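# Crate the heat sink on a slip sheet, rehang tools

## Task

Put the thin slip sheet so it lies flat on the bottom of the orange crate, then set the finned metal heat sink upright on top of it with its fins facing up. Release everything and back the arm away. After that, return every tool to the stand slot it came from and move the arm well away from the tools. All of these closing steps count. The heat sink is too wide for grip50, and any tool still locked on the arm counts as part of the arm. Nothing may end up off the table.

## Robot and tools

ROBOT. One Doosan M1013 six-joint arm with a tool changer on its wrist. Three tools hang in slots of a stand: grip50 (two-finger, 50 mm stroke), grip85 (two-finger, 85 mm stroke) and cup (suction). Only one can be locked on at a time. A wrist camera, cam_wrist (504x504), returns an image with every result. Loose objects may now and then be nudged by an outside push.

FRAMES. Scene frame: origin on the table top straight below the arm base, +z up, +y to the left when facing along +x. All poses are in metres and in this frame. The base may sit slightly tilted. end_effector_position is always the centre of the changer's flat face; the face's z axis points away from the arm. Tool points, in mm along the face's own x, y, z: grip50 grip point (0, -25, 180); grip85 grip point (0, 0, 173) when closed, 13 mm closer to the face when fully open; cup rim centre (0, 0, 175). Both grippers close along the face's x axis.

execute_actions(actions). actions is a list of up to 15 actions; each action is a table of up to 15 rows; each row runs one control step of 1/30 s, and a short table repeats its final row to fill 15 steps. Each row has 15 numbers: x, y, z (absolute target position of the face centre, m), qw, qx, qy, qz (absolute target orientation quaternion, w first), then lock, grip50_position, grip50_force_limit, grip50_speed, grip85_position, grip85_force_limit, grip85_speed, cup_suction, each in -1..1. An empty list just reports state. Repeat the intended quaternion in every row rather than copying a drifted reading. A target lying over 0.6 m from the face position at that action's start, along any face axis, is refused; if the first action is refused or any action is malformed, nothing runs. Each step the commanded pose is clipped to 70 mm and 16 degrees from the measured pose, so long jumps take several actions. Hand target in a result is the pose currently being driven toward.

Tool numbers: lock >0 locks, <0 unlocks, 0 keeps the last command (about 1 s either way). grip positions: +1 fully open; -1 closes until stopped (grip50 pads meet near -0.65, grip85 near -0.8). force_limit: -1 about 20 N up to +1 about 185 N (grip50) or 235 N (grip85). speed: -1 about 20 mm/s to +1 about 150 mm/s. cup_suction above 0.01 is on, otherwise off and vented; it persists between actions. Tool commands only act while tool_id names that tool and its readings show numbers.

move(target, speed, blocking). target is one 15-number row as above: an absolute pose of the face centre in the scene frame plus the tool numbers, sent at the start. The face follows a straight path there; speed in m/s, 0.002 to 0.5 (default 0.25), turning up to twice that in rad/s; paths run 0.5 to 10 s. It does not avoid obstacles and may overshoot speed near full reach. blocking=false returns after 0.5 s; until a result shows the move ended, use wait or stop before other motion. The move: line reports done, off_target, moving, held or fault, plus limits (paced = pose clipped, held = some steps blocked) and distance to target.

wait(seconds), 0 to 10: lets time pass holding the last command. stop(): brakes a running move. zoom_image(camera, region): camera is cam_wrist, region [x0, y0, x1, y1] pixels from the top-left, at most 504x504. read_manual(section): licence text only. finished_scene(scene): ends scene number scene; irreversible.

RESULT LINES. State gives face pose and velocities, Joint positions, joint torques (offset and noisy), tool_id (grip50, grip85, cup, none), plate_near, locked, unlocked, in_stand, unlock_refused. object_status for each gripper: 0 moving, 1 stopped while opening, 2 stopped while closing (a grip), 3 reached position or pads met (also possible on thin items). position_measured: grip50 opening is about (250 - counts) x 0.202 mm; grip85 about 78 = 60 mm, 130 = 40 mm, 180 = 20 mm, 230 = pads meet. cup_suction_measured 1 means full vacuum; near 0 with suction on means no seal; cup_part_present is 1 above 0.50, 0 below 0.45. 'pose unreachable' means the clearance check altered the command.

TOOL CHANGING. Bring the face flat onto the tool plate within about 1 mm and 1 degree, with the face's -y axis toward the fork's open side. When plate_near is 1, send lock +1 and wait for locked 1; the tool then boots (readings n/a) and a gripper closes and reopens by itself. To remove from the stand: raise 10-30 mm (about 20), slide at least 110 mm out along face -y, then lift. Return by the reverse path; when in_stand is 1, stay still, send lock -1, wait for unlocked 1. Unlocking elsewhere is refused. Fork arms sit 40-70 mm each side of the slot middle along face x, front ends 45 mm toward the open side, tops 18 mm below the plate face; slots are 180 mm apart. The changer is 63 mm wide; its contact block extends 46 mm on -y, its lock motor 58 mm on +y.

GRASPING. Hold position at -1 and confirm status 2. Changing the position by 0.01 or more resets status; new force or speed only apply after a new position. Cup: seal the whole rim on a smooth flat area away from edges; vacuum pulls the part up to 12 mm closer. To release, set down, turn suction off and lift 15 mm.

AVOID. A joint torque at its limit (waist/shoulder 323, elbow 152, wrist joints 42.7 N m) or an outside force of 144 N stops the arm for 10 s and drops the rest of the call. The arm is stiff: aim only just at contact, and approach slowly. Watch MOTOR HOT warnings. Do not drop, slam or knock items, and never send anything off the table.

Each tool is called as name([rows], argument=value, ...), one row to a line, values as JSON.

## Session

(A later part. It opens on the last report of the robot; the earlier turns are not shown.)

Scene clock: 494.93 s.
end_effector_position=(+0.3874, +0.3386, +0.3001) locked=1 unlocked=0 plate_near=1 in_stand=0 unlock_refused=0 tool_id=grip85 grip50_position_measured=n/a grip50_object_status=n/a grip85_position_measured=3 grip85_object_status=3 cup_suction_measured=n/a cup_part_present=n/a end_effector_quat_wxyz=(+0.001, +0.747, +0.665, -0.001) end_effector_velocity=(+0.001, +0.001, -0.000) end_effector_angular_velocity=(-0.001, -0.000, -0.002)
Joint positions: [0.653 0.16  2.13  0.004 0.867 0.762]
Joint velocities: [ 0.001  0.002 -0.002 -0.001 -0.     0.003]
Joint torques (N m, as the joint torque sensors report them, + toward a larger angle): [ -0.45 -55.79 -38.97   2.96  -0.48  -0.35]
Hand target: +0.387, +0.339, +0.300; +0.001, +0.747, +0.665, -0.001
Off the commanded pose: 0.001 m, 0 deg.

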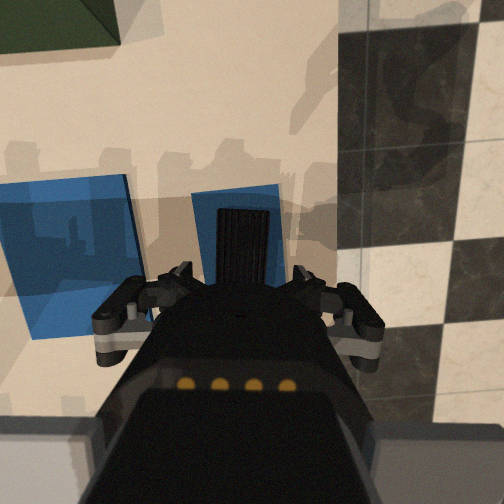

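move(target=[0.3927, 0.3364, 0.225, 0.0, 0.74722, 0.66458, 0.0, 0, 1, 0, 0, 1, -0.5, 0, 0], speed=0.15)

zoom_image(camera="cam_wrist", region=[160, 170, 330, 300])

Scene clock: 522.70 s.
end_effector_position=(+0.3926, +0.3364, +0.2252) locked=1 unlocked=0 plate_near=1 in_stand=0 unlock_refused=0 tool_id=grip85 grip50_position_measured=n/a grip50_object_status=n/a grip85_position_measured=3 grip85_object_status=3 cup_suction_measured=n/a cup_part_present=n/a end_effector_quat_wxyz=(-0.000, +0.747, +0.665, +0.000) end_effector_velocity=(+0.000, +0.000, -0.001) end_effector_angular_velocity=(+0.000, -0.000, +0.000)
Joint positions: [0.643 0.265 2.182 0.008 0.709 0.749]
Joint velocities: [ 0.     0.002  0.001  0.    -0.003 -0.   ]
Joint torques (N m, as the joint torque sensors report them, + toward a larger angle): [ -2.61 -58.46 -32.91   2.35  -0.34  -0.1 ]
Hand target: +0.393, +0.336, +0.225; -0.000, +0.747, +0.665, -0.000
Off the commanded pose: 0.000 m, 0 deg.
move: done

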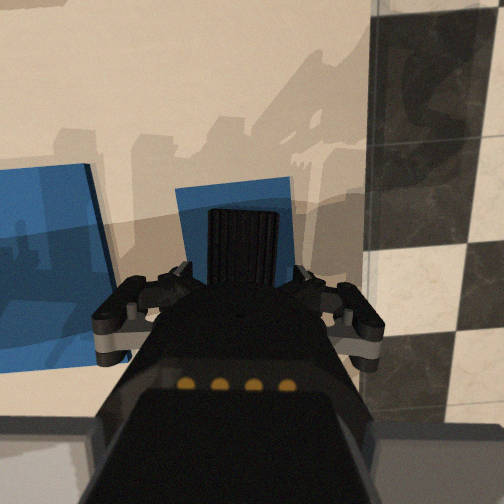

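Region (160, 170, 330, 300) of cam_wrist's 504x504 image, scaled by 2.965, with more detail than that image has; it fills the top 385 rows of this view, and the rest is white.

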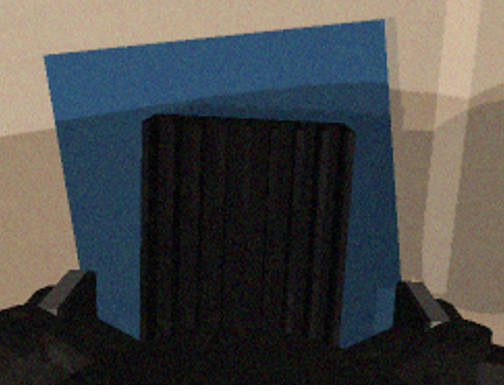

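move(target=[0.3927, 0.3364, 0.191, 0.0, 0.74722, 0.66458, 0.0, 0, 1, 0, 0, 1, -0.5, 0, 0], speed=0.07)

execute_actions([
  [[0.3927, 0.3364, 0.191, 0.0, 0.74722, 0.66458, 0.0, 0, 1, 0, 0, -1, -0.5, -0.4, 0]],
  [[0.3927, 0.3364, 0.191, 0.0, 0.74722, 0.66458, 0.0, 0, 1, 0, 0, -1, -0.5, -0.4, 0]],
])

Scene clock: 527.10 s.
end_effector_position=(+0.3927, +0.3364, +0.1912) locked=1 unlocked=0 plate_near=1 in_stand=0 unlock_refused=0 tool_id=grip85 grip50_position_measured=n/a grip50_object_status=n/a grip85_position_measured=3 grip85_object_status=3 cup_suction_measured=n/a cup_part_present=n/a end_effector_quat_wxyz=(-0.000, +0.747, +0.665, +0.000) end_effector_velocity=(-0.001, -0.000, -0.002) end_effector_angular_velocity=(-0.001, +0.001, +0.000)
Joint positions: [0.643 0.318 2.201 0.009 0.637 0.748]
Joint velocities: [ 0.001  0.003  0.002  0.    -0.003 -0.   ]
Joint torques (N m, as the joint torque sensors report them, + toward a larger angle): [ -2.08 -63.34 -30.56   2.18  -0.07   0.03]
Hand target: +0.393, +0.336, +0.191; -0.000, +0.747, +0.665, -0.000
Off the commanded pose: 0.000 m, 0 deg.
move: done

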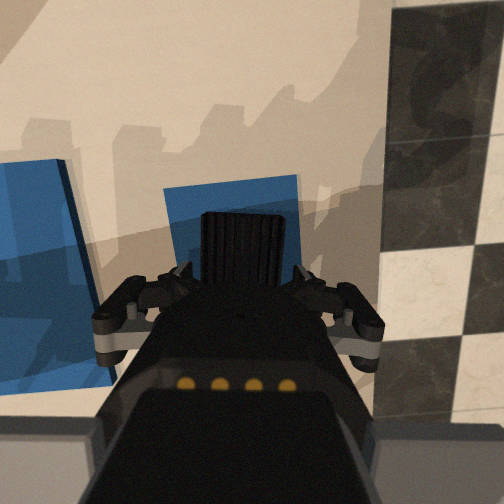

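Scene clock: 537.40 s.
end_effector_position=(+0.3958, +0.3385, +0.1967) locked=1 unlocked=0 plate_near=1 in_stand=0 unlock_refused=0 tool_id=grip85 grip50_position_measured=n/a grip50_object_status=n/a grip85_position_measured=79 grip85_object_status=2 cup_suction_measured=n/a cup_part_present=n/a end_effector_quat_wxyz=(+0.001, +0.747, +0.665, +0.003) end_effector_velocity=(+0.000, -0.000, +0.000) end_effector_angular_velocity=(+0.001, -0.001, -0.001)
Joint positions: [0.643 0.312 2.193 0.008 0.643 0.748]
Joint velocities: [-0.001 -0.001 -0.     0.    -0.     0.   ]
Joint torques (N m, as the joint torque sensors report them, + toward a larger angle): [ -1.94 -48.08 -25.89   3.23  -3.26   0.01]
Hand target: +0.396, +0.339, +0.197; +0.001, +0.747, +0.665, +0.003
Off the commanded pose: 0.007 m, 0 deg.
FORCE FAULT: contact force on the arm reached its limit, and the arm stopped for 10 seconds. The contact can be on any part of the arm, not only on its tool. That time counts as 19 of the actions that you can send in this scene. The arm's remaining commands of this call were not run. The arm holds still and accepts commands again. Move the arm away from the contact; if what it grips holds it there, let go first. Pushing or pulling that hard again can fault the arm again.

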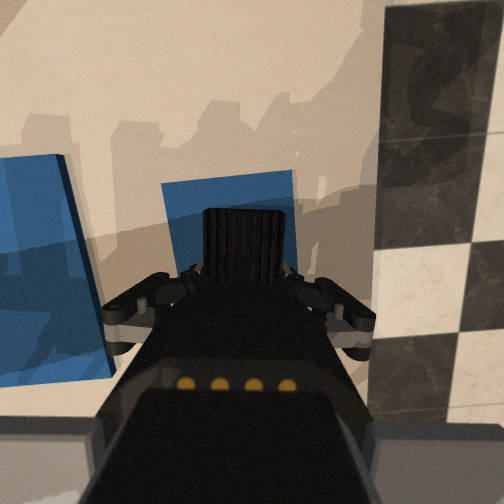

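move(target=[0.3958, 0.3385, 0.26, 0.0, 0.74722, 0.66458, 0.0, 0, 1, 0, 0, -1, -0.5, -0.4, 0], speed=0.12)

zoom_image(camera="cam_wrist", region=[160, 170, 330, 300])

Scene clock: 545.43 s.
end_effector_position=(+0.3958, +0.3385, +0.2598) locked=1 unlocked=0 plate_near=1 in_stand=0 unlock_refused=0 tool_id=grip85 grip50_position_measured=n/a grip50_object_status=n/a grip85_position_measured=79 grip85_object_status=2 cup_suction_measured=n/a cup_part_present=n/a end_effector_quat_wxyz=(+0.000, +0.747, +0.665, -0.000) end_effector_velocity=(-0.000, -0.001, +0.001) end_effector_angular_velocity=(-0.001, +0.001, -0.001)
Joint positions: [0.642 0.221 2.151 0.008 0.784 0.749]
Joint velocities: [-0.001 -0.002 -0.     0.     0.004  0.   ]
Joint torques (N m, as the joint torque sensors report them, + toward a larger angle): [ -3.63 -55.94 -36.35   2.65  -0.47  -0.36]
Hand target: +0.396, +0.339, +0.260; +0.000, +0.747, +0.665, -0.000
Off the commanded pose: 0.000 m, 0 deg.
move: done

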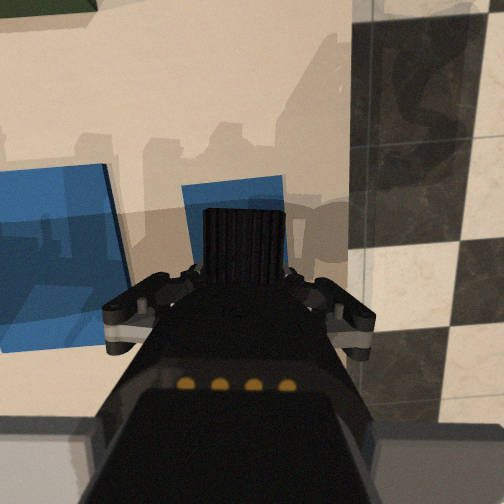

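Region (160, 170, 330, 300) of cam_wrist's 504x504 image, scaled by 2.965, with more detail than that image has; it fills the top 385 rows of this view, and the rest is white.

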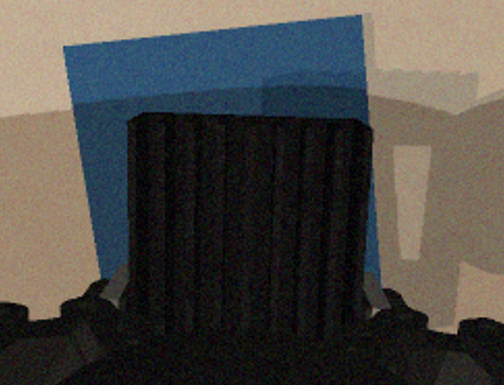

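move(target=[0.4147, -0.1637, 0.265, 0.0, 0.71569, 0.69842, 0.0, 0, 1, 0, 0, -1, -0.5, -0.4, 0], speed=0.33)

zoom_image(camera="cam_wrist", region=[150, 145, 345, 300])

Scene clock: 553.23 s.
end_effector_position=(+0.4150, -0.1628, +0.2651) locked=1 unlocked=0 plate_near=1 in_stand=0 unlock_refused=0 tool_id=grip85 grip50_position_measured=n/a grip50_object_status=n/a grip85_position_measured=79 grip85_object_status=2 cup_suction_measured=n/a cup_part_present=n/a end_effector_quat_wxyz=(-0.001, +0.716, +0.698, +0.001) end_effector_velocity=(+0.000, -0.001, -0.000) end_effector_angular_velocity=(+0.002, +0.000, +0.001)
Joint positions: [-0.439  0.105  2.279 -0.011  0.771 -0.412]
Joint velocities: [-0.002  0.001 -0.001  0.002  0.    -0.005]
Joint torques (N m, as the joint torque sensors report them, + toward a larger angle): [ -3.85 -47.92 -36.17   2.43  -0.06  -0.26]
Hand target: +0.415, -0.163, +0.265; -0.001, +0.716, +0.698, +0.001
Off the commanded pose: 0.001 m, 0 deg.
move: done

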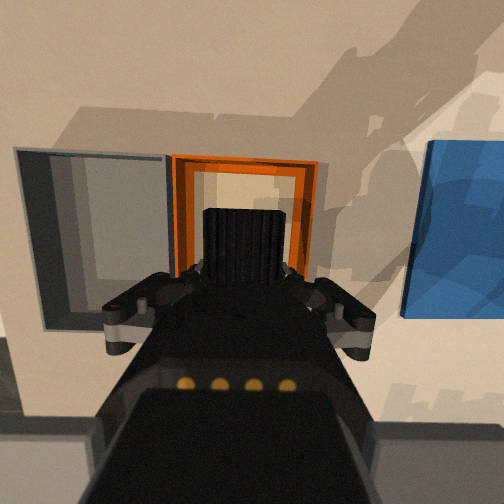

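Region (150, 145, 345, 300) of cam_wrist's 504x504 image, scaled by 2.585, with more detail than that image has; it fills the top 401 rows of this view, and the rest is white.

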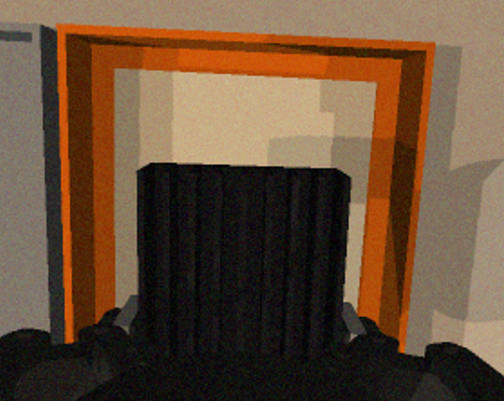

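move(target=[0.4147, -0.1637, 0.205, 0.0, 0.71569, 0.69842, 0.0, 0, 1, 0, 0, -1, -0.5, -0.4, 0], speed=0.1)

move(target=[0.4147, -0.1637, 0.197, 0.0, 0.71569, 0.69842, 0.0, 0, 1, 0, 0, -1, -0.5, -0.4, 0], speed=0.015)

Scene clock: 560.43 s.
end_effector_position=(+0.4146, -0.1637, +0.2052) locked=1 unlocked=0 plate_near=1 in_stand=0 unlock_refused=0 tool_id=grip85 grip50_position_measured=n/a grip50_object_status=n/a grip85_position_measured=79 grip85_object_status=2 cup_suction_measured=n/a cup_part_present=n/a end_effector_quat_wxyz=(+0.000, +0.716, +0.698, +0.000) end_effector_velocity=(+0.001, -0.000, -0.001) end_effector_angular_velocity=(-0.000, -0.001, -0.001)
Joint positions: [-0.442  0.204  2.323 -0.017  0.626 -0.408]
Joint velocities: [-0.     0.003 -0.    -0.    -0.003  0.   ]
Joint torques (N m, as the joint torque sensors report them, + toward a larger angle): [ -1.69 -49.35 -30.92   2.14  -0.12   0.04]
Hand target: +0.415, -0.164, +0.205; -0.000, +0.716, +0.698, +0.000
Off the commanded pose: 0.000 m, 0 deg.
move: done

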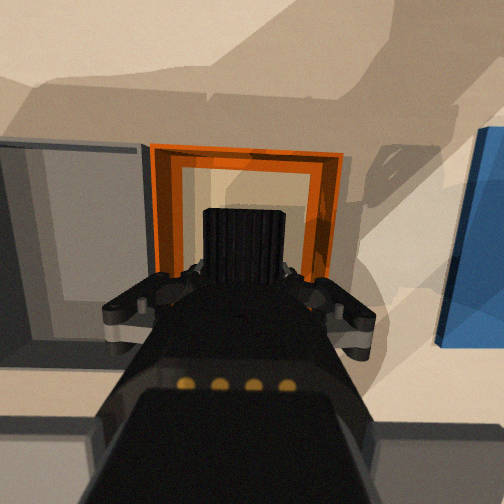

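Scene clock: 561.20 s.
end_effector_position=(+0.4147, -0.1637, +0.1971) locked=1 unlocked=0 plate_near=1 in_stand=0 unlock_refused=0 tool_id=grip85 grip50_position_measured=n/a grip50_object_status=n/a grip85_position_measured=79 grip85_object_status=2 cup_suction_measured=n/a cup_part_present=n/a end_effector_quat_wxyz=(-0.000, +0.716, +0.698, +0.000) end_effector_velocity=(+0.000, -0.000, -0.001) end_effector_angular_velocity=(-0.000, -0.001, -0.001)
Joint positions: [-0.442  0.219  2.327 -0.018  0.607 -0.408]
Joint velocities: [-0.001  0.002  0.     0.    -0.003  0.   ]
Joint torques (N m, as the joint torque sensors report them, + toward a larger angle): [ -1.74 -51.7  -29.43   1.78   0.32  -0.05]
Hand target: +0.415, -0.164, +0.197; -0.000, +0.716, +0.698, +0.000
Off the commanded pose: 0.000 m, 0 deg.
move: done

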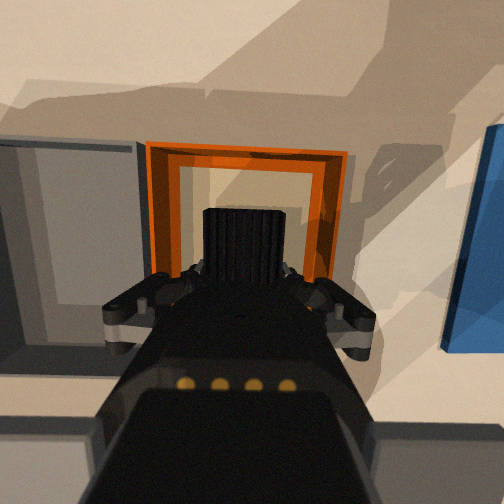

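zoom_image(camera="cam_wrist", region=[140, 135, 250, 235])

zoom_image(camera="cam_wrist", region=[245, 140, 355, 240])

Region (140, 135, 250, 235) of cam_wrist's 504x504 image, scaled by 4.582, with more detail than that image has; it fills the top 458 rows of this view, and the rest is white.

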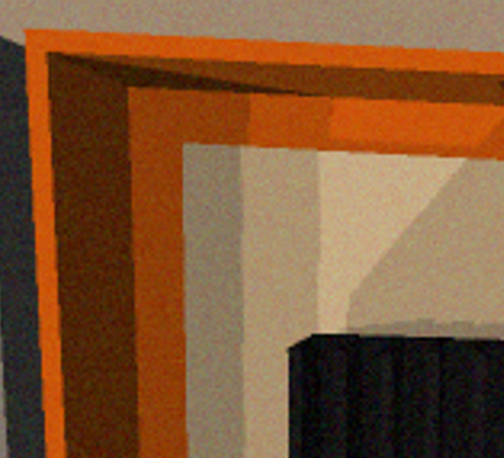

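Region (245, 140, 355, 240) of cam_wrist's 504x504 image, scaled by 4.582, with more detail than that image has; it fills the top 458 rows of this view, and the rest is white.

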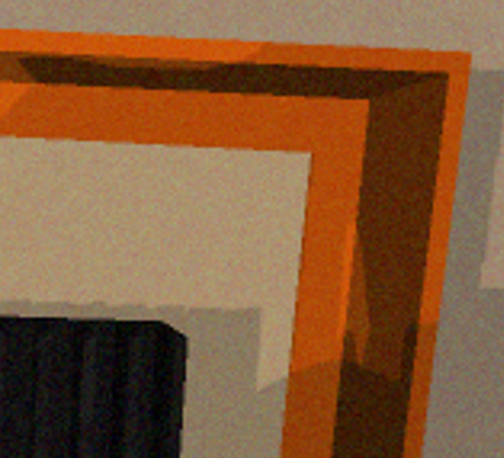

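execute_actions([
  [[0.4147, -0.1637, 0.1967, 0.0, 0.71569, 0.69842, 0.0, 0, 1, 0, 0, -1, -0.5, -0.4, 0],[0.4147, -0.1637, 0.1964, 0.0, 0.71569, 0.69842, 0.0, 0, 1, 0, 0, -1, -0.5, -0.4, 0],[0.4147, -0.1637, 0.1961, 0.0, 0.71569, 0.69842, 0.0, 0, 1, 0, 0, -1, -0.5, -0.4, 0],[0.4147, -0.1637, 0.1958, 0.0, 0.71569, 0.69842, 0.0, 0, 1, 0, 0, -1, -0.5, -0.4, 0]],
])

Scene clock: 583.00 s.
end_effector_position=(+0.4147, -0.1637, +0.1958) locked=1 unlocked=0 plate_near=1 in_stand=0 unlock_refused=0 tool_id=grip85 grip50_position_measured=n/a grip50_object_status=n/a grip85_position_measured=79 grip85_object_status=2 cup_suction_measured=n/a cup_part_present=n/a end_effector_quat_wxyz=(+0.000, +0.716, +0.698, +0.000) end_effector_velocity=(-0.000, -0.000, +0.000) end_effector_angular_velocity=(+0.000, -0.001, -0.001)
Joint positions: [-0.442  0.221  2.328 -0.018  0.604 -0.408]
Joint velocities: [-0.001 -0.    -0.     0.    -0.     0.   ]
Joint torques (N m, as the joint torque sensors report them, + toward a larger angle): [ -0.93 -50.65 -29.73   1.89  -0.26   0.06]
Hand target: +0.415, -0.164, +0.196; -0.000, +0.716, +0.698, +0.000
Off the commanded pose: 0.000 m, 0 deg.

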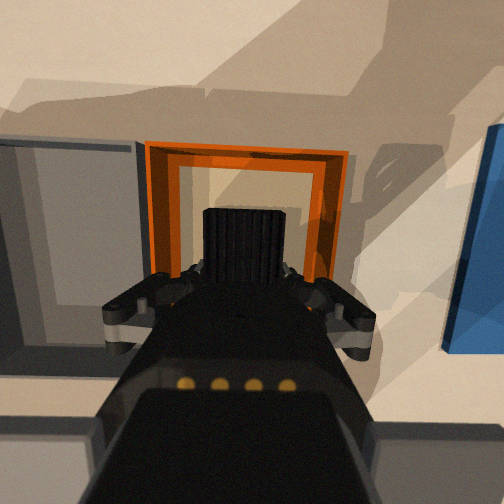

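execute_actions([
  [[0.4147, -0.1637, 0.1956, 0.0, 0.71569, 0.69842, 0.0, 0, 1, 0, 0, -1, -0.5, -0.4, 0],[0.4147, -0.1637, 0.1954, 0.0, 0.71569, 0.69842, 0.0, 0, 1, 0, 0, -1, -0.5, -0.4, 0],[0.4147, -0.1637, 0.1952, 0.0, 0.71569, 0.69842, 0.0, 0, 1, 0, 0, -1, -0.5, -0.4, 0],[0.4147, -0.1637, 0.1950, 0.0, 0.71569, 0.69842, 0.0, 0, 1, 0, 0, -1, -0.5, -0.4, 0]],
])

Scene clock: 586.63 s.
end_effector_position=(+0.4147, -0.1637, +0.1950) locked=1 unlocked=0 plate_near=1 in_stand=0 unlock_refused=0 tool_id=grip85 grip50_position_measured=n/a grip50_object_status=n/a grip85_position_measured=79 grip85_object_status=2 cup_suction_measured=n/a cup_part_present=n/a end_effector_quat_wxyz=(+0.000, +0.716, +0.698, +0.000) end_effector_velocity=(-0.000, -0.000, -0.000) end_effector_angular_velocity=(+0.000, +0.000, -0.001)
Joint positions: [-0.442  0.222  2.328 -0.018  0.602 -0.408]
Joint velocities: [-0.001  0.     0.     0.    -0.     0.   ]
Joint torques (N m, as the joint torque sensors report them, + toward a larger angle): [ -3.22 -51.26 -29.69   1.76  -0.1   -0.17]
Hand target: +0.415, -0.164, +0.195; -0.000, +0.716, +0.698, +0.000
Off the commanded pose: 0.000 m, 0 deg.

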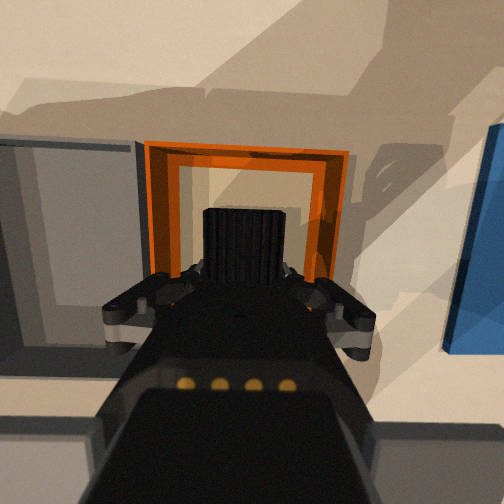

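execute_actions([
  [[0.4147, -0.1637, 0.1948, 0.0, 0.71569, 0.69842, 0.0, 0, 1, 0, 0, -1, -0.5, -0.4, 0],[0.4147, -0.1637, 0.1946, 0.0, 0.71569, 0.69842, 0.0, 0, 1, 0, 0, -1, -0.5, -0.4, 0],[0.4147, -0.1637, 0.1944, 0.0, 0.71569, 0.69842, 0.0, 0, 1, 0, 0, -1, -0.5, -0.4, 0],[0.4147, -0.1637, 0.1942, 0.0, 0.71569, 0.69842, 0.0, 0, 1, 0, 0, -1, -0.5, -0.4, 0]],
])

Scene clock: 590.10 s.
end_effector_position=(+0.4147, -0.1637, +0.1942) locked=1 unlocked=0 plate_near=1 in_stand=0 unlock_refused=0 tool_id=grip85 grip50_position_measured=n/a grip50_object_status=n/a grip85_position_measured=79 grip85_object_status=2 cup_suction_measured=n/a cup_part_present=n/a end_effector_quat_wxyz=(+0.000, +0.716, +0.698, +0.000) end_effector_velocity=(-0.000, -0.000, -0.000) end_effector_angular_velocity=(+0.000, +0.000, -0.000)
Joint positions: [-0.442  0.224  2.329 -0.018  0.6   -0.408]
Joint velocities: [-0.  0.  0.  0. -0. -0.]
Joint torques (N m, as the joint torque sensors report them, + toward a larger angle): [ -0.23 -50.89 -29.28   1.85  -0.25  -0.07]
Hand target: +0.415, -0.164, +0.194; -0.000, +0.716, +0.698, +0.000
Off the commanded pose: 0.000 m, 0 deg.

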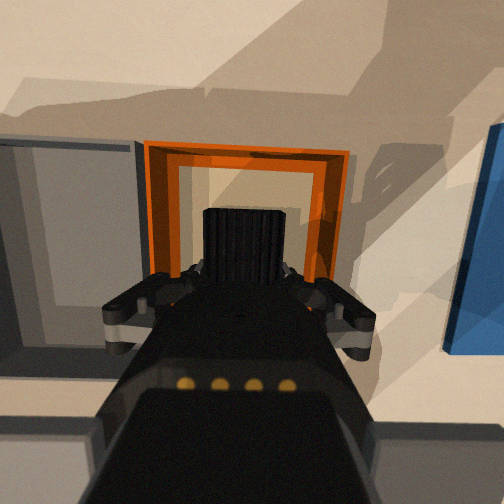

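execute_actions([
  [[0.4147, -0.1637, 0.1940, 0.0, 0.71569, 0.69842, 0.0, 0, 1, 0, 0, -1, -0.5, -0.4, 0],[0.4147, -0.1637, 0.1938, 0.0, 0.71569, 0.69842, 0.0, 0, 1, 0, 0, -1, -0.5, -0.4, 0],[0.4147, -0.1637, 0.1936, 0.0, 0.71569, 0.69842, 0.0, 0, 1, 0, 0, -1, -0.5, -0.4, 0],[0.4147, -0.1637, 0.1934, 0.0, 0.71569, 0.69842, 0.0, 0, 1, 0, 0, -1, -0.5, -0.4, 0],[0.4147, -0.1637, 0.1933, 0.0, 0.71569, 0.69842, 0.0, 0, 1, 0, 0, -1, -0.5, -0.4, 0]],
])

Scene clock: 594.83 s.
end_effector_position=(+0.4147, -0.1637, +0.1933) locked=1 unlocked=0 plate_near=1 in_stand=0 unlock_refused=0 tool_id=grip85 grip50_position_measured=n/a grip50_object_status=n/a grip85_position_measured=79 grip85_object_status=2 cup_suction_measured=n/a cup_part_present=n/a end_effector_quat_wxyz=(+0.000, +0.716, +0.698, +0.000) end_effector_velocity=(-0.000, +0.000, -0.000) end_effector_angular_velocity=(+0.000, +0.000, -0.000)
Joint positions: [-0.442  0.226  2.329 -0.018  0.598 -0.407]
Joint velocities: [ 0.  0.  0.  0.  0. -0.]
Joint torques (N m, as the joint torque sensors report them, + toward a larger angle): [ -3.4  -51.21 -29.49   1.95  -0.42  -0.12]
Hand target: +0.415, -0.164, +0.193; -0.000, +0.716, +0.698, +0.000
Off the commanded pose: 0.000 m, 0 deg.

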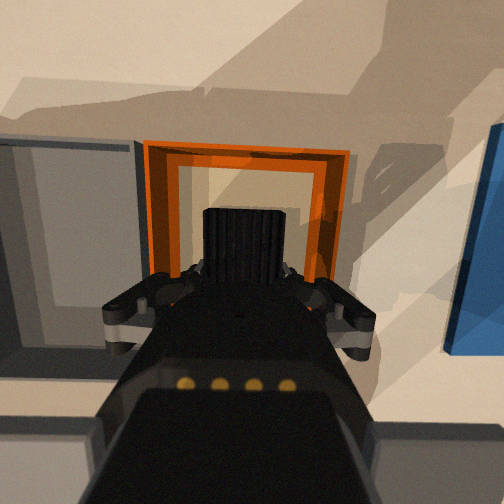

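execute_actions([
  [[0.4147, -0.1637, 0.1931, 0.0, 0.71569, 0.69842, 0.0, 0, 1, 0, 0, -1, -0.5, -0.4, 0],[0.4147, -0.1637, 0.1929, 0.0, 0.71569, 0.69842, 0.0, 0, 1, 0, 0, -1, -0.5, -0.4, 0],[0.4147, -0.1637, 0.1927, 0.0, 0.71569, 0.69842, 0.0, 0, 1, 0, 0, -1, -0.5, -0.4, 0],[0.4147, -0.1637, 0.1925, 0.0, 0.71569, 0.69842, 0.0, 0, 1, 0, 0, -1, -0.5, -0.4, 0],[0.4147, -0.1637, 0.1924, 0.0, 0.71569, 0.69842, 0.0, 0, 1, 0, 0, -1, -0.5, -0.4, 0]],
])

Scene clock: 598.27 s.
end_effector_position=(+0.4147, -0.1637, +0.1924) locked=1 unlocked=0 plate_near=1 in_stand=0 unlock_refused=0 tool_id=grip85 grip50_position_measured=n/a grip50_object_status=n/a grip85_position_measured=79 grip85_object_status=2 cup_suction_measured=n/a cup_part_present=n/a end_effector_quat_wxyz=(+0.000, +0.716, +0.698, +0.000) end_effector_velocity=(-0.001, -0.000, -0.000) end_effector_angular_velocity=(+0.001, +0.001, -0.002)
Joint positions: [-0.442  0.227  2.33  -0.018  0.596 -0.407]
Joint velocities: [-0.001 -0.     0.001  0.001  0.     0.   ]
Joint torques (N m, as the joint torque sensors report them, + toward a larger angle): [ -0.58 -52.67 -28.51   2.13  -0.06  -0.11]
Hand target: +0.415, -0.164, +0.192; -0.000, +0.716, +0.698, +0.000
Off the commanded pose: 0.000 m, 0 deg.

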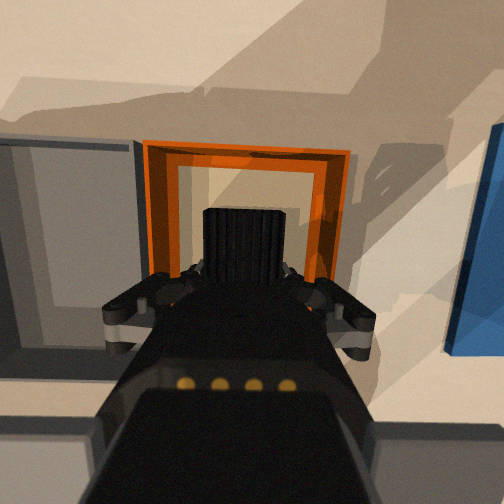

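zoom_image(camera="cam_wrist", region=[170, 155, 330, 285])

Region (170, 155, 330, 285) of cam_wrist's 504x504 image, scaled by 3.150, with more detail than that image has; it fills the top 410 rows of this view, and the rest is white.

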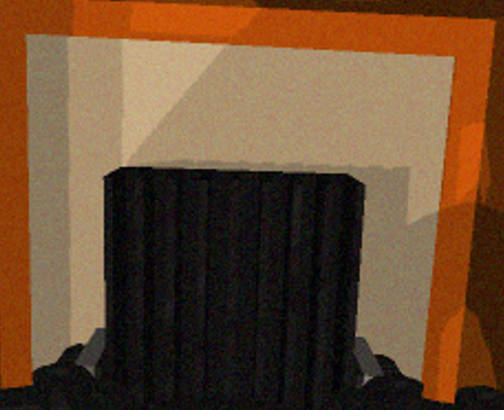

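execute_actions(actions=[])

Scene clock: 616.87 s.
end_effector_position=(+0.4147, -0.1637, +0.1924) locked=1 unlocked=0 plate_near=1 in_stand=0 unlock_refused=0 tool_id=grip85 grip50_position_measured=n/a grip50_object_status=n/a grip85_position_measured=79 grip85_object_status=2 cup_suction_measured=n/a cup_part_present=n/a end_effector_quat_wxyz=(+0.000, +0.716, +0.698, -0.000) end_effector_velocity=(+0.000, -0.001, +0.000) end_effector_angular_velocity=(-0.001, -0.001, -0.001)
Joint positions: [-0.442  0.227  2.33  -0.018  0.596 -0.407]
Joint velocities: [-0.001 -0.    -0.001 -0.     0.    -0.   ]
Joint torques (N m, as the joint torque sensors report them, + toward a larger angle): [ -0.33 -51.96 -29.19   1.77  -0.23   0.03]
Hand target: +0.415, -0.164, +0.192; -0.000, +0.716, +0.698, +0.000
Off the commanded pose: 0.000 m, 0 deg.

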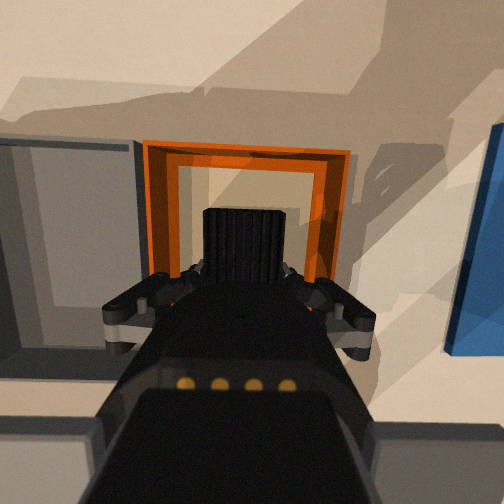

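execute_actions([
  [[0.4147,-0.1637,0.1916,0,0.71569,0.69842,0,0,0,0,0,-1,-0.5,-0.4,0]],
])

Scene clock: 618.67 s.
end_effector_position=(+0.4147, -0.1637, +0.1916) locked=1 unlocked=0 plate_near=1 in_stand=0 unlock_refused=0 tool_id=grip85 grip50_position_measured=n/a grip50_object_status=n/a grip85_position_measured=79 grip85_object_status=2 cup_suction_measured=n/a cup_part_present=n/a end_effector_quat_wxyz=(+0.000, +0.716, +0.698, +0.000) end_effector_velocity=(+0.000, -0.001, +0.000) end_effector_angular_velocity=(-0.000, -0.001, -0.001)
Joint positions: [-0.442  0.229  2.33  -0.018  0.594 -0.407]
Joint velocities: [-0.001 -0.    -0.     0.    -0.    -0.   ]
Joint torques (N m, as the joint torque sensors report them, + toward a larger angle): [ -1.9  -40.91 -24.88   1.84  -1.49   0.19]
Hand target: +0.415, -0.164, +0.192; -0.000, +0.716, +0.698, +0.000
Off the commanded pose: 0.000 m, 0 deg.

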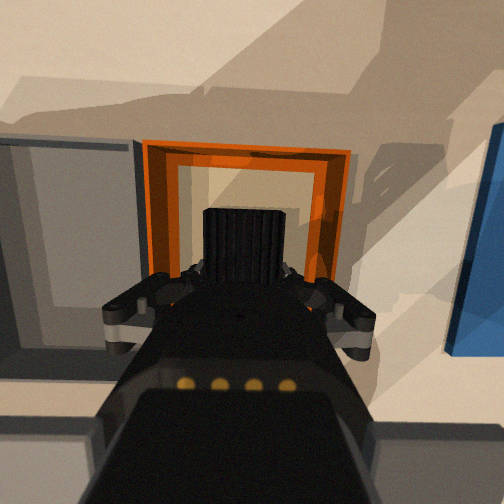

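execute_actions([
  [[0.4147,-0.1637,0.1920,0,0.71569,0.69842,0,0,0,0,0,0.55,-0.5,-0.2,0]],
  [[0.4147,-0.1637,0.1920,0,0.71569,0.69842,0,0,0,0,0,0.55,-0.5,-0.2,0]],
])

Scene clock: 623.33 s.
end_effector_position=(+0.4147, -0.1637, +0.1920) locked=1 unlocked=0 plate_near=1 in_stand=0 unlock_refused=0 tool_id=grip85 grip50_position_measured=n/a grip50_object_status=n/a grip85_position_measured=59 grip85_object_status=3 cup_suction_measured=n/a cup_part_present=n/a end_effector_quat_wxyz=(+0.000, +0.716, +0.698, -0.000) end_effector_velocity=(+0.000, -0.000, +0.000) end_effector_angular_velocity=(-0.000, -0.001, -0.000)
Joint positions: [-0.442  0.228  2.33  -0.018  0.595 -0.407]
Joint velocities: [-0. -0. -0. -0. -0.  0.]
Joint torques (N m, as the joint torque sensors report them, + toward a larger angle): [ -2.95 -52.5  -28.77   1.84  -0.33  -0.22]
Hand target: +0.415, -0.164, +0.192; +0.000, +0.716, +0.698, -0.000
Off the commanded pose: 0.000 m, 0 deg.

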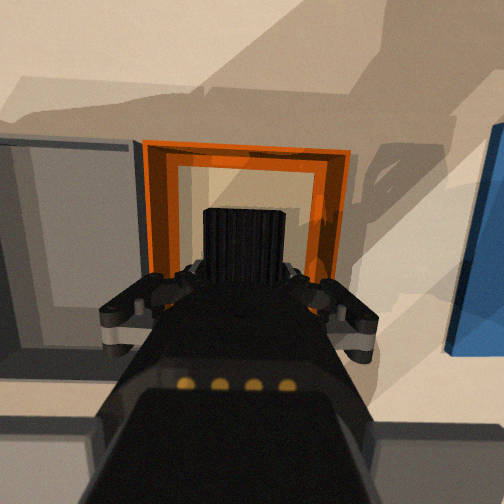

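move(target=[0.4147,-0.1637,0.30,0,0.71569,0.69842,0,0,0,0,0,0.55,-0.5,-0.2,0], speed=0.12)

Scene clock: 626.13 s.
end_effector_position=(+0.4148, -0.1638, +0.2998) locked=1 unlocked=0 plate_near=1 in_stand=0 unlock_refused=0 tool_id=grip85 grip50_position_measured=n/a grip50_object_status=n/a grip85_position_measured=59 grip85_object_status=3 cup_suction_measured=n/a cup_part_present=n/a end_effector_quat_wxyz=(-0.000, +0.716, +0.698, -0.000) end_effector_velocity=(-0.000, +0.000, +0.001) end_effector_angular_velocity=(+0.000, +0.001, +0.001)
Joint positions: [-0.439  0.055  2.249 -0.013  0.85  -0.411]
Joint velocities: [ 0.001 -0.002 -0.001 -0.     0.004 -0.   ]
Joint torques (N m, as the joint torque sensors report them, + toward a larger angle): [ -1.54 -42.77 -39.28   2.68  -0.16  -0.12]
Hand target: +0.415, -0.164, +0.300; +0.000, +0.716, +0.698, -0.000
Off the commanded pose: 0.000 m, 0 deg.
move: done

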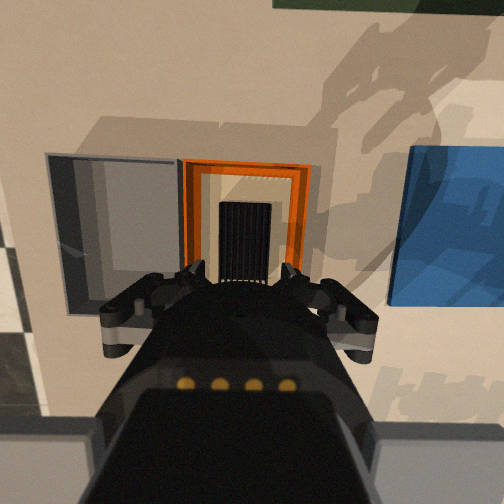

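move(target=[0.5387,-0.1633,0.3807,0,0.75356,0.65738,0,0,0,0,0,1,-0.5,0,0], speed=0.25)

move(target=[0.6625,-0.1803,0.3807,0,0.75356,0.65738,0,0,0,0,0,1,-0.5,0,0], speed=0.15)

Scene clock: 633.63 s.
end_effector_position=(+0.5387, -0.1633, +0.3805) locked=1 unlocked=0 plate_near=1 in_stand=0 unlock_refused=0 tool_id=grip85 grip50_position_measured=n/a grip50_object_status=n/a grip85_position_measured=3 grip85_object_status=3 cup_suction_measured=n/a cup_part_present=n/a end_effector_quat_wxyz=(+0.000, +0.754, +0.657, -0.000) end_effector_velocity=(+0.001, -0.000, +0.001) end_effector_angular_velocity=(-0.000, -0.001, -0.001)
Joint positions: [-0.343  0.145  1.97  -0.011  1.039 -0.206]
Joint velocities: [ 0.001  0.001 -0.004  0.     0.002  0.002]
Joint torques (N m, as the joint torque sensors report them, + toward a larger angle): [ -1.13 -59.28 -43.84   3.47   0.11  -0.3 ]
Hand target: +0.539, -0.163, +0.381; +0.000, +0.754, +0.657, -0.000
Off the commanded pose: 0.000 m, 0 deg.
move: done

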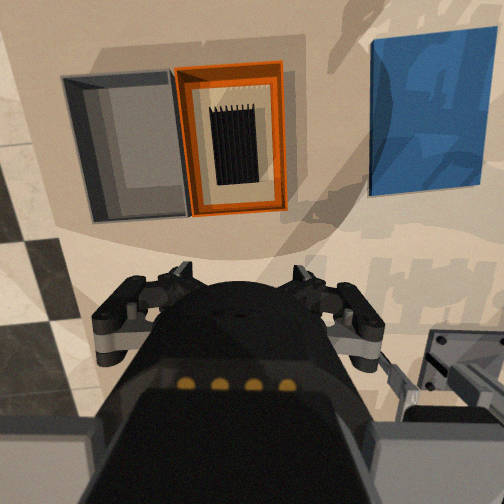

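Scene clock: 634.90 s.
end_effector_position=(+0.6624, -0.1802, +0.3806) locked=1 unlocked=0 plate_near=1 in_stand=0 unlock_refused=0 tool_id=grip85 grip50_position_measured=n/a grip50_object_status=n/a grip85_position_measured=3 grip85_object_status=3 cup_suction_measured=n/a cup_part_present=n/a end_effector_quat_wxyz=(+0.000, +0.754, +0.657, -0.000) end_effector_velocity=(+0.002, +0.001, -0.000) end_effector_angular_velocity=(+0.000, -0.000, +0.002)
Joint positions: [-0.305  0.328  1.736 -0.01   1.09  -0.169]
Joint velocities: [ 0.002  0.002 -0.003  0.     0.001  0.   ]
Joint torques (N m, as the joint torque sensors report them, + toward a larger angle): [ -1.39 -79.7  -44.35   3.63  -0.26  -0.12]
Hand target: +0.663, -0.180, +0.381; +0.000, +0.754, +0.657, -0.000
Off the commanded pose: 0.000 m, 0 deg.
move: done

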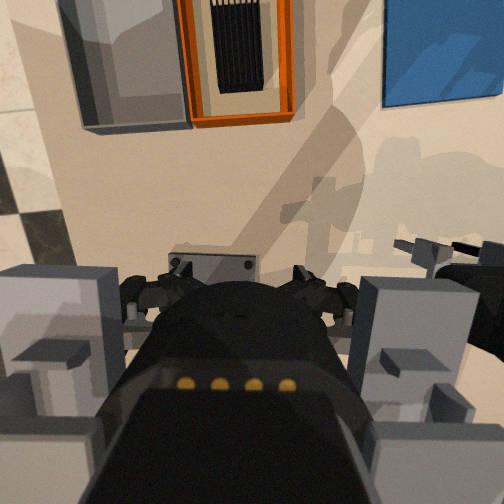

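The heat sink stands centred on the sheet. Now lower the gripper into its slot.

move(target=[0.6625,-0.1803,0.3612,0,0.75356,0.65738,0,0,0,0,0,1,-0.5,0,0], speed=0.03)

Scene clock: 637.40 s.
end_effector_position=(+0.6625, -0.1803, +0.3613) locked=1 unlocked=0 plate_near=1 in_stand=1 unlock_refused=0 tool_id=grip85 grip50_position_measured=n/a grip50_object_status=n/a grip85_position_measured=3 grip85_object_status=3 cup_suction_measured=n/a cup_part_present=n/a end_effector_quat_wxyz=(+0.000, +0.754, +0.657, +0.000) end_effector_velocity=(+0.000, +0.000, -0.001) end_effector_angular_velocity=(-0.000, -0.000, +0.001)
Joint positions: [-0.305  0.343  1.754 -0.01   1.057 -0.169]
Joint velocities: [ 0.001  0.001  0.001 -0.    -0.002 -0.   ]
Joint torques (N m, as the joint torque sensors report them, + toward a larger angle): [ -0.15 -77.38 -44.01   3.34  -0.05  -0.28]
Hand target: +0.662, -0.180, +0.361; -0.000, +0.754, +0.657, +0.000
Off the commanded pose: 0.000 m, 0 deg.
move: done

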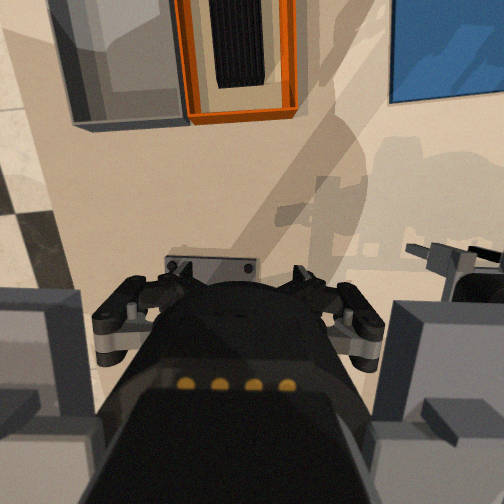

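execute_actions([
  [[0.6625,-0.1803,0.3608,0,0.75356,0.65738,0,0,0,0,0,1,-0.5,0,0]],
  [[0.6625,-0.1803,0.3608,0,0.75356,0.65738,0,-1,0,0,0,1,-0.5,0,0]],
  [[0.6625,-0.1803,0.3608,0,0.75356,0.65738,0,-1,0,0,0,1,-0.5,0,0]],
  [[0.6625,-0.1803,0.3608,0,0.75356,0.65738,0,-1,0,0,0,1,-0.5,0,0]],
])

Scene clock: 642.10 s.
end_effector_position=(+0.6625, -0.1803, +0.3608) locked=0 unlocked=1 plate_near=1 in_stand=1 unlock_refused=0 tool_id=none grip50_position_measured=n/a grip50_object_status=n/a grip85_position_measured=n/a grip85_object_status=n/a cup_suction_measured=n/a cup_part_present=n/a end_effector_quat_wxyz=(+0.000, +0.754, +0.657, +0.000) end_effector_velocity=(+0.000, -0.000, +0.000) end_effector_angular_velocity=(+0.001, -0.001, -0.001)
Joint positions: [-0.305  0.343  1.755 -0.01   1.056 -0.169]
Joint velocities: [-0.    -0.    -0.     0.001 -0.    -0.   ]
Joint torques (N m, as the joint torque sensors report them, + toward a larger angle): [ -1.12 -69.61 -38.08   3.34  -0.25  -0.22]
Hand target: +0.662, -0.180, +0.361; +0.000, +0.754, +0.657, -0.000
Off the commanded pose: 0.000 m, 0 deg.

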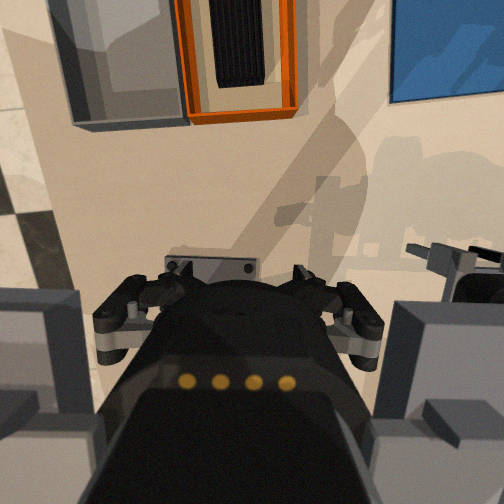

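Unlocked. Lift off and move clear.

move(target=[0.6625,-0.1803,0.42,0,0.75356,0.65738,0,0,0,0,0,1,-0.5,0,0], speed=0.1)

move(target=[0.45,-0.08,0.58,0,0.75356,0.65738,0,0,0,0,0,1,-0.5,0,0], speed=0.3)

Scene clock: 646.30 s.
end_effector_position=(+0.6626, -0.1803, +0.4199) locked=0 unlocked=1 plate_near=0 in_stand=0 unlock_refused=0 tool_id=none grip50_position_measured=n/a grip50_object_status=n/a grip85_position_measured=n/a grip85_object_status=n/a cup_suction_measured=n/a cup_part_present=n/a end_effector_quat_wxyz=(-0.000, +0.754, +0.657, -0.000) end_effector_velocity=(-0.000, -0.001, +0.001) end_effector_angular_velocity=(-0.000, +0.000, -0.001)
Joint positions: [-0.305  0.3    1.696 -0.009  1.158 -0.17 ]
Joint velocities: [-0.001 -0.001 -0.001 -0.     0.002  0.   ]
Joint torques (N m, as the joint torque sensors report them, + toward a larger angle): [ -2.31 -68.85 -39.84   3.42  -0.82  -0.31]
Hand target: +0.663, -0.180, +0.420; +0.000, +0.754, +0.657, -0.000
Off the commanded pose: 0.000 m, 0 deg.
move: done

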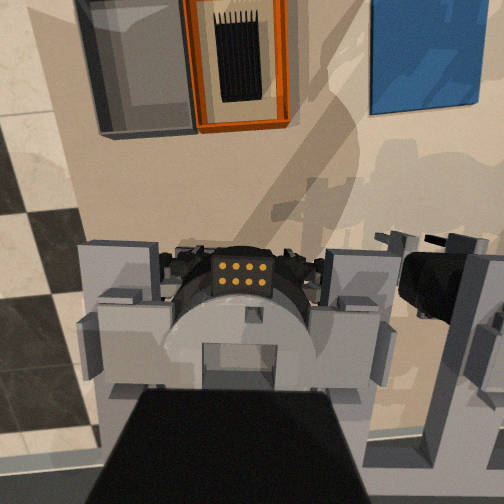

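Scene clock: 647.80 s.
end_effector_position=(+0.4502, -0.0803, +0.5800) locked=0 unlocked=1 plate_near=0 in_stand=0 unlock_refused=0 tool_id=none grip50_position_measured=n/a grip50_object_status=n/a grip85_position_measured=n/a grip85_object_status=n/a cup_suction_measured=n/a cup_part_present=n/a end_effector_quat_wxyz=(+0.000, +0.754, +0.657, -0.000) end_effector_velocity=(-0.001, +0.000, +0.001) end_effector_angular_velocity=(+0.001, -0.000, -0.001)
Joint positions: [-0.236 -0.14   1.871 -0.008  1.423 -0.103]
Joint velocities: [-0.001 -0.002  0.     0.001  0.002  0.001]
Joint torques (N m, as the joint torque sensors report them, + toward a larger angle): [ -2.61 -25.12 -42.95   3.78   0.07  -0.05]
Hand target: +0.450, -0.080, +0.580; +0.000, +0.754, +0.657, -0.000
Off the commanded pose: 0.000 m, 0 deg.
move: done

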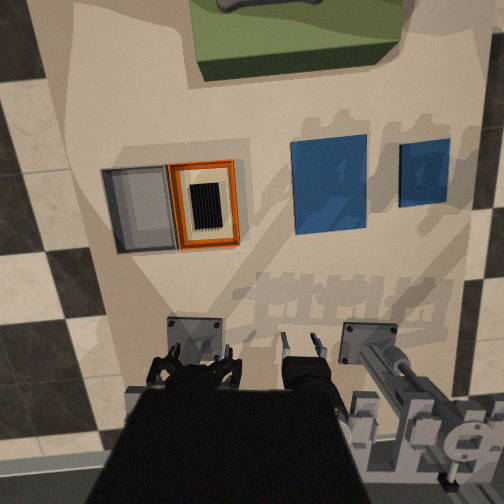

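zoom_image(camera="cam_wrist", region=[150, 140, 270, 260])

Region (150, 140, 270, 260) of cam_wrist's 504x504 image, scaled by 4.200, with more detail than that image has.

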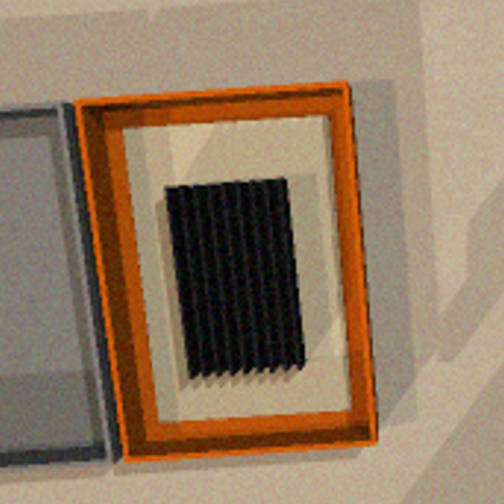

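Everything is in place. Finishing scene 1.

finished_scene(scene=1)

The scene is finished: the task was done.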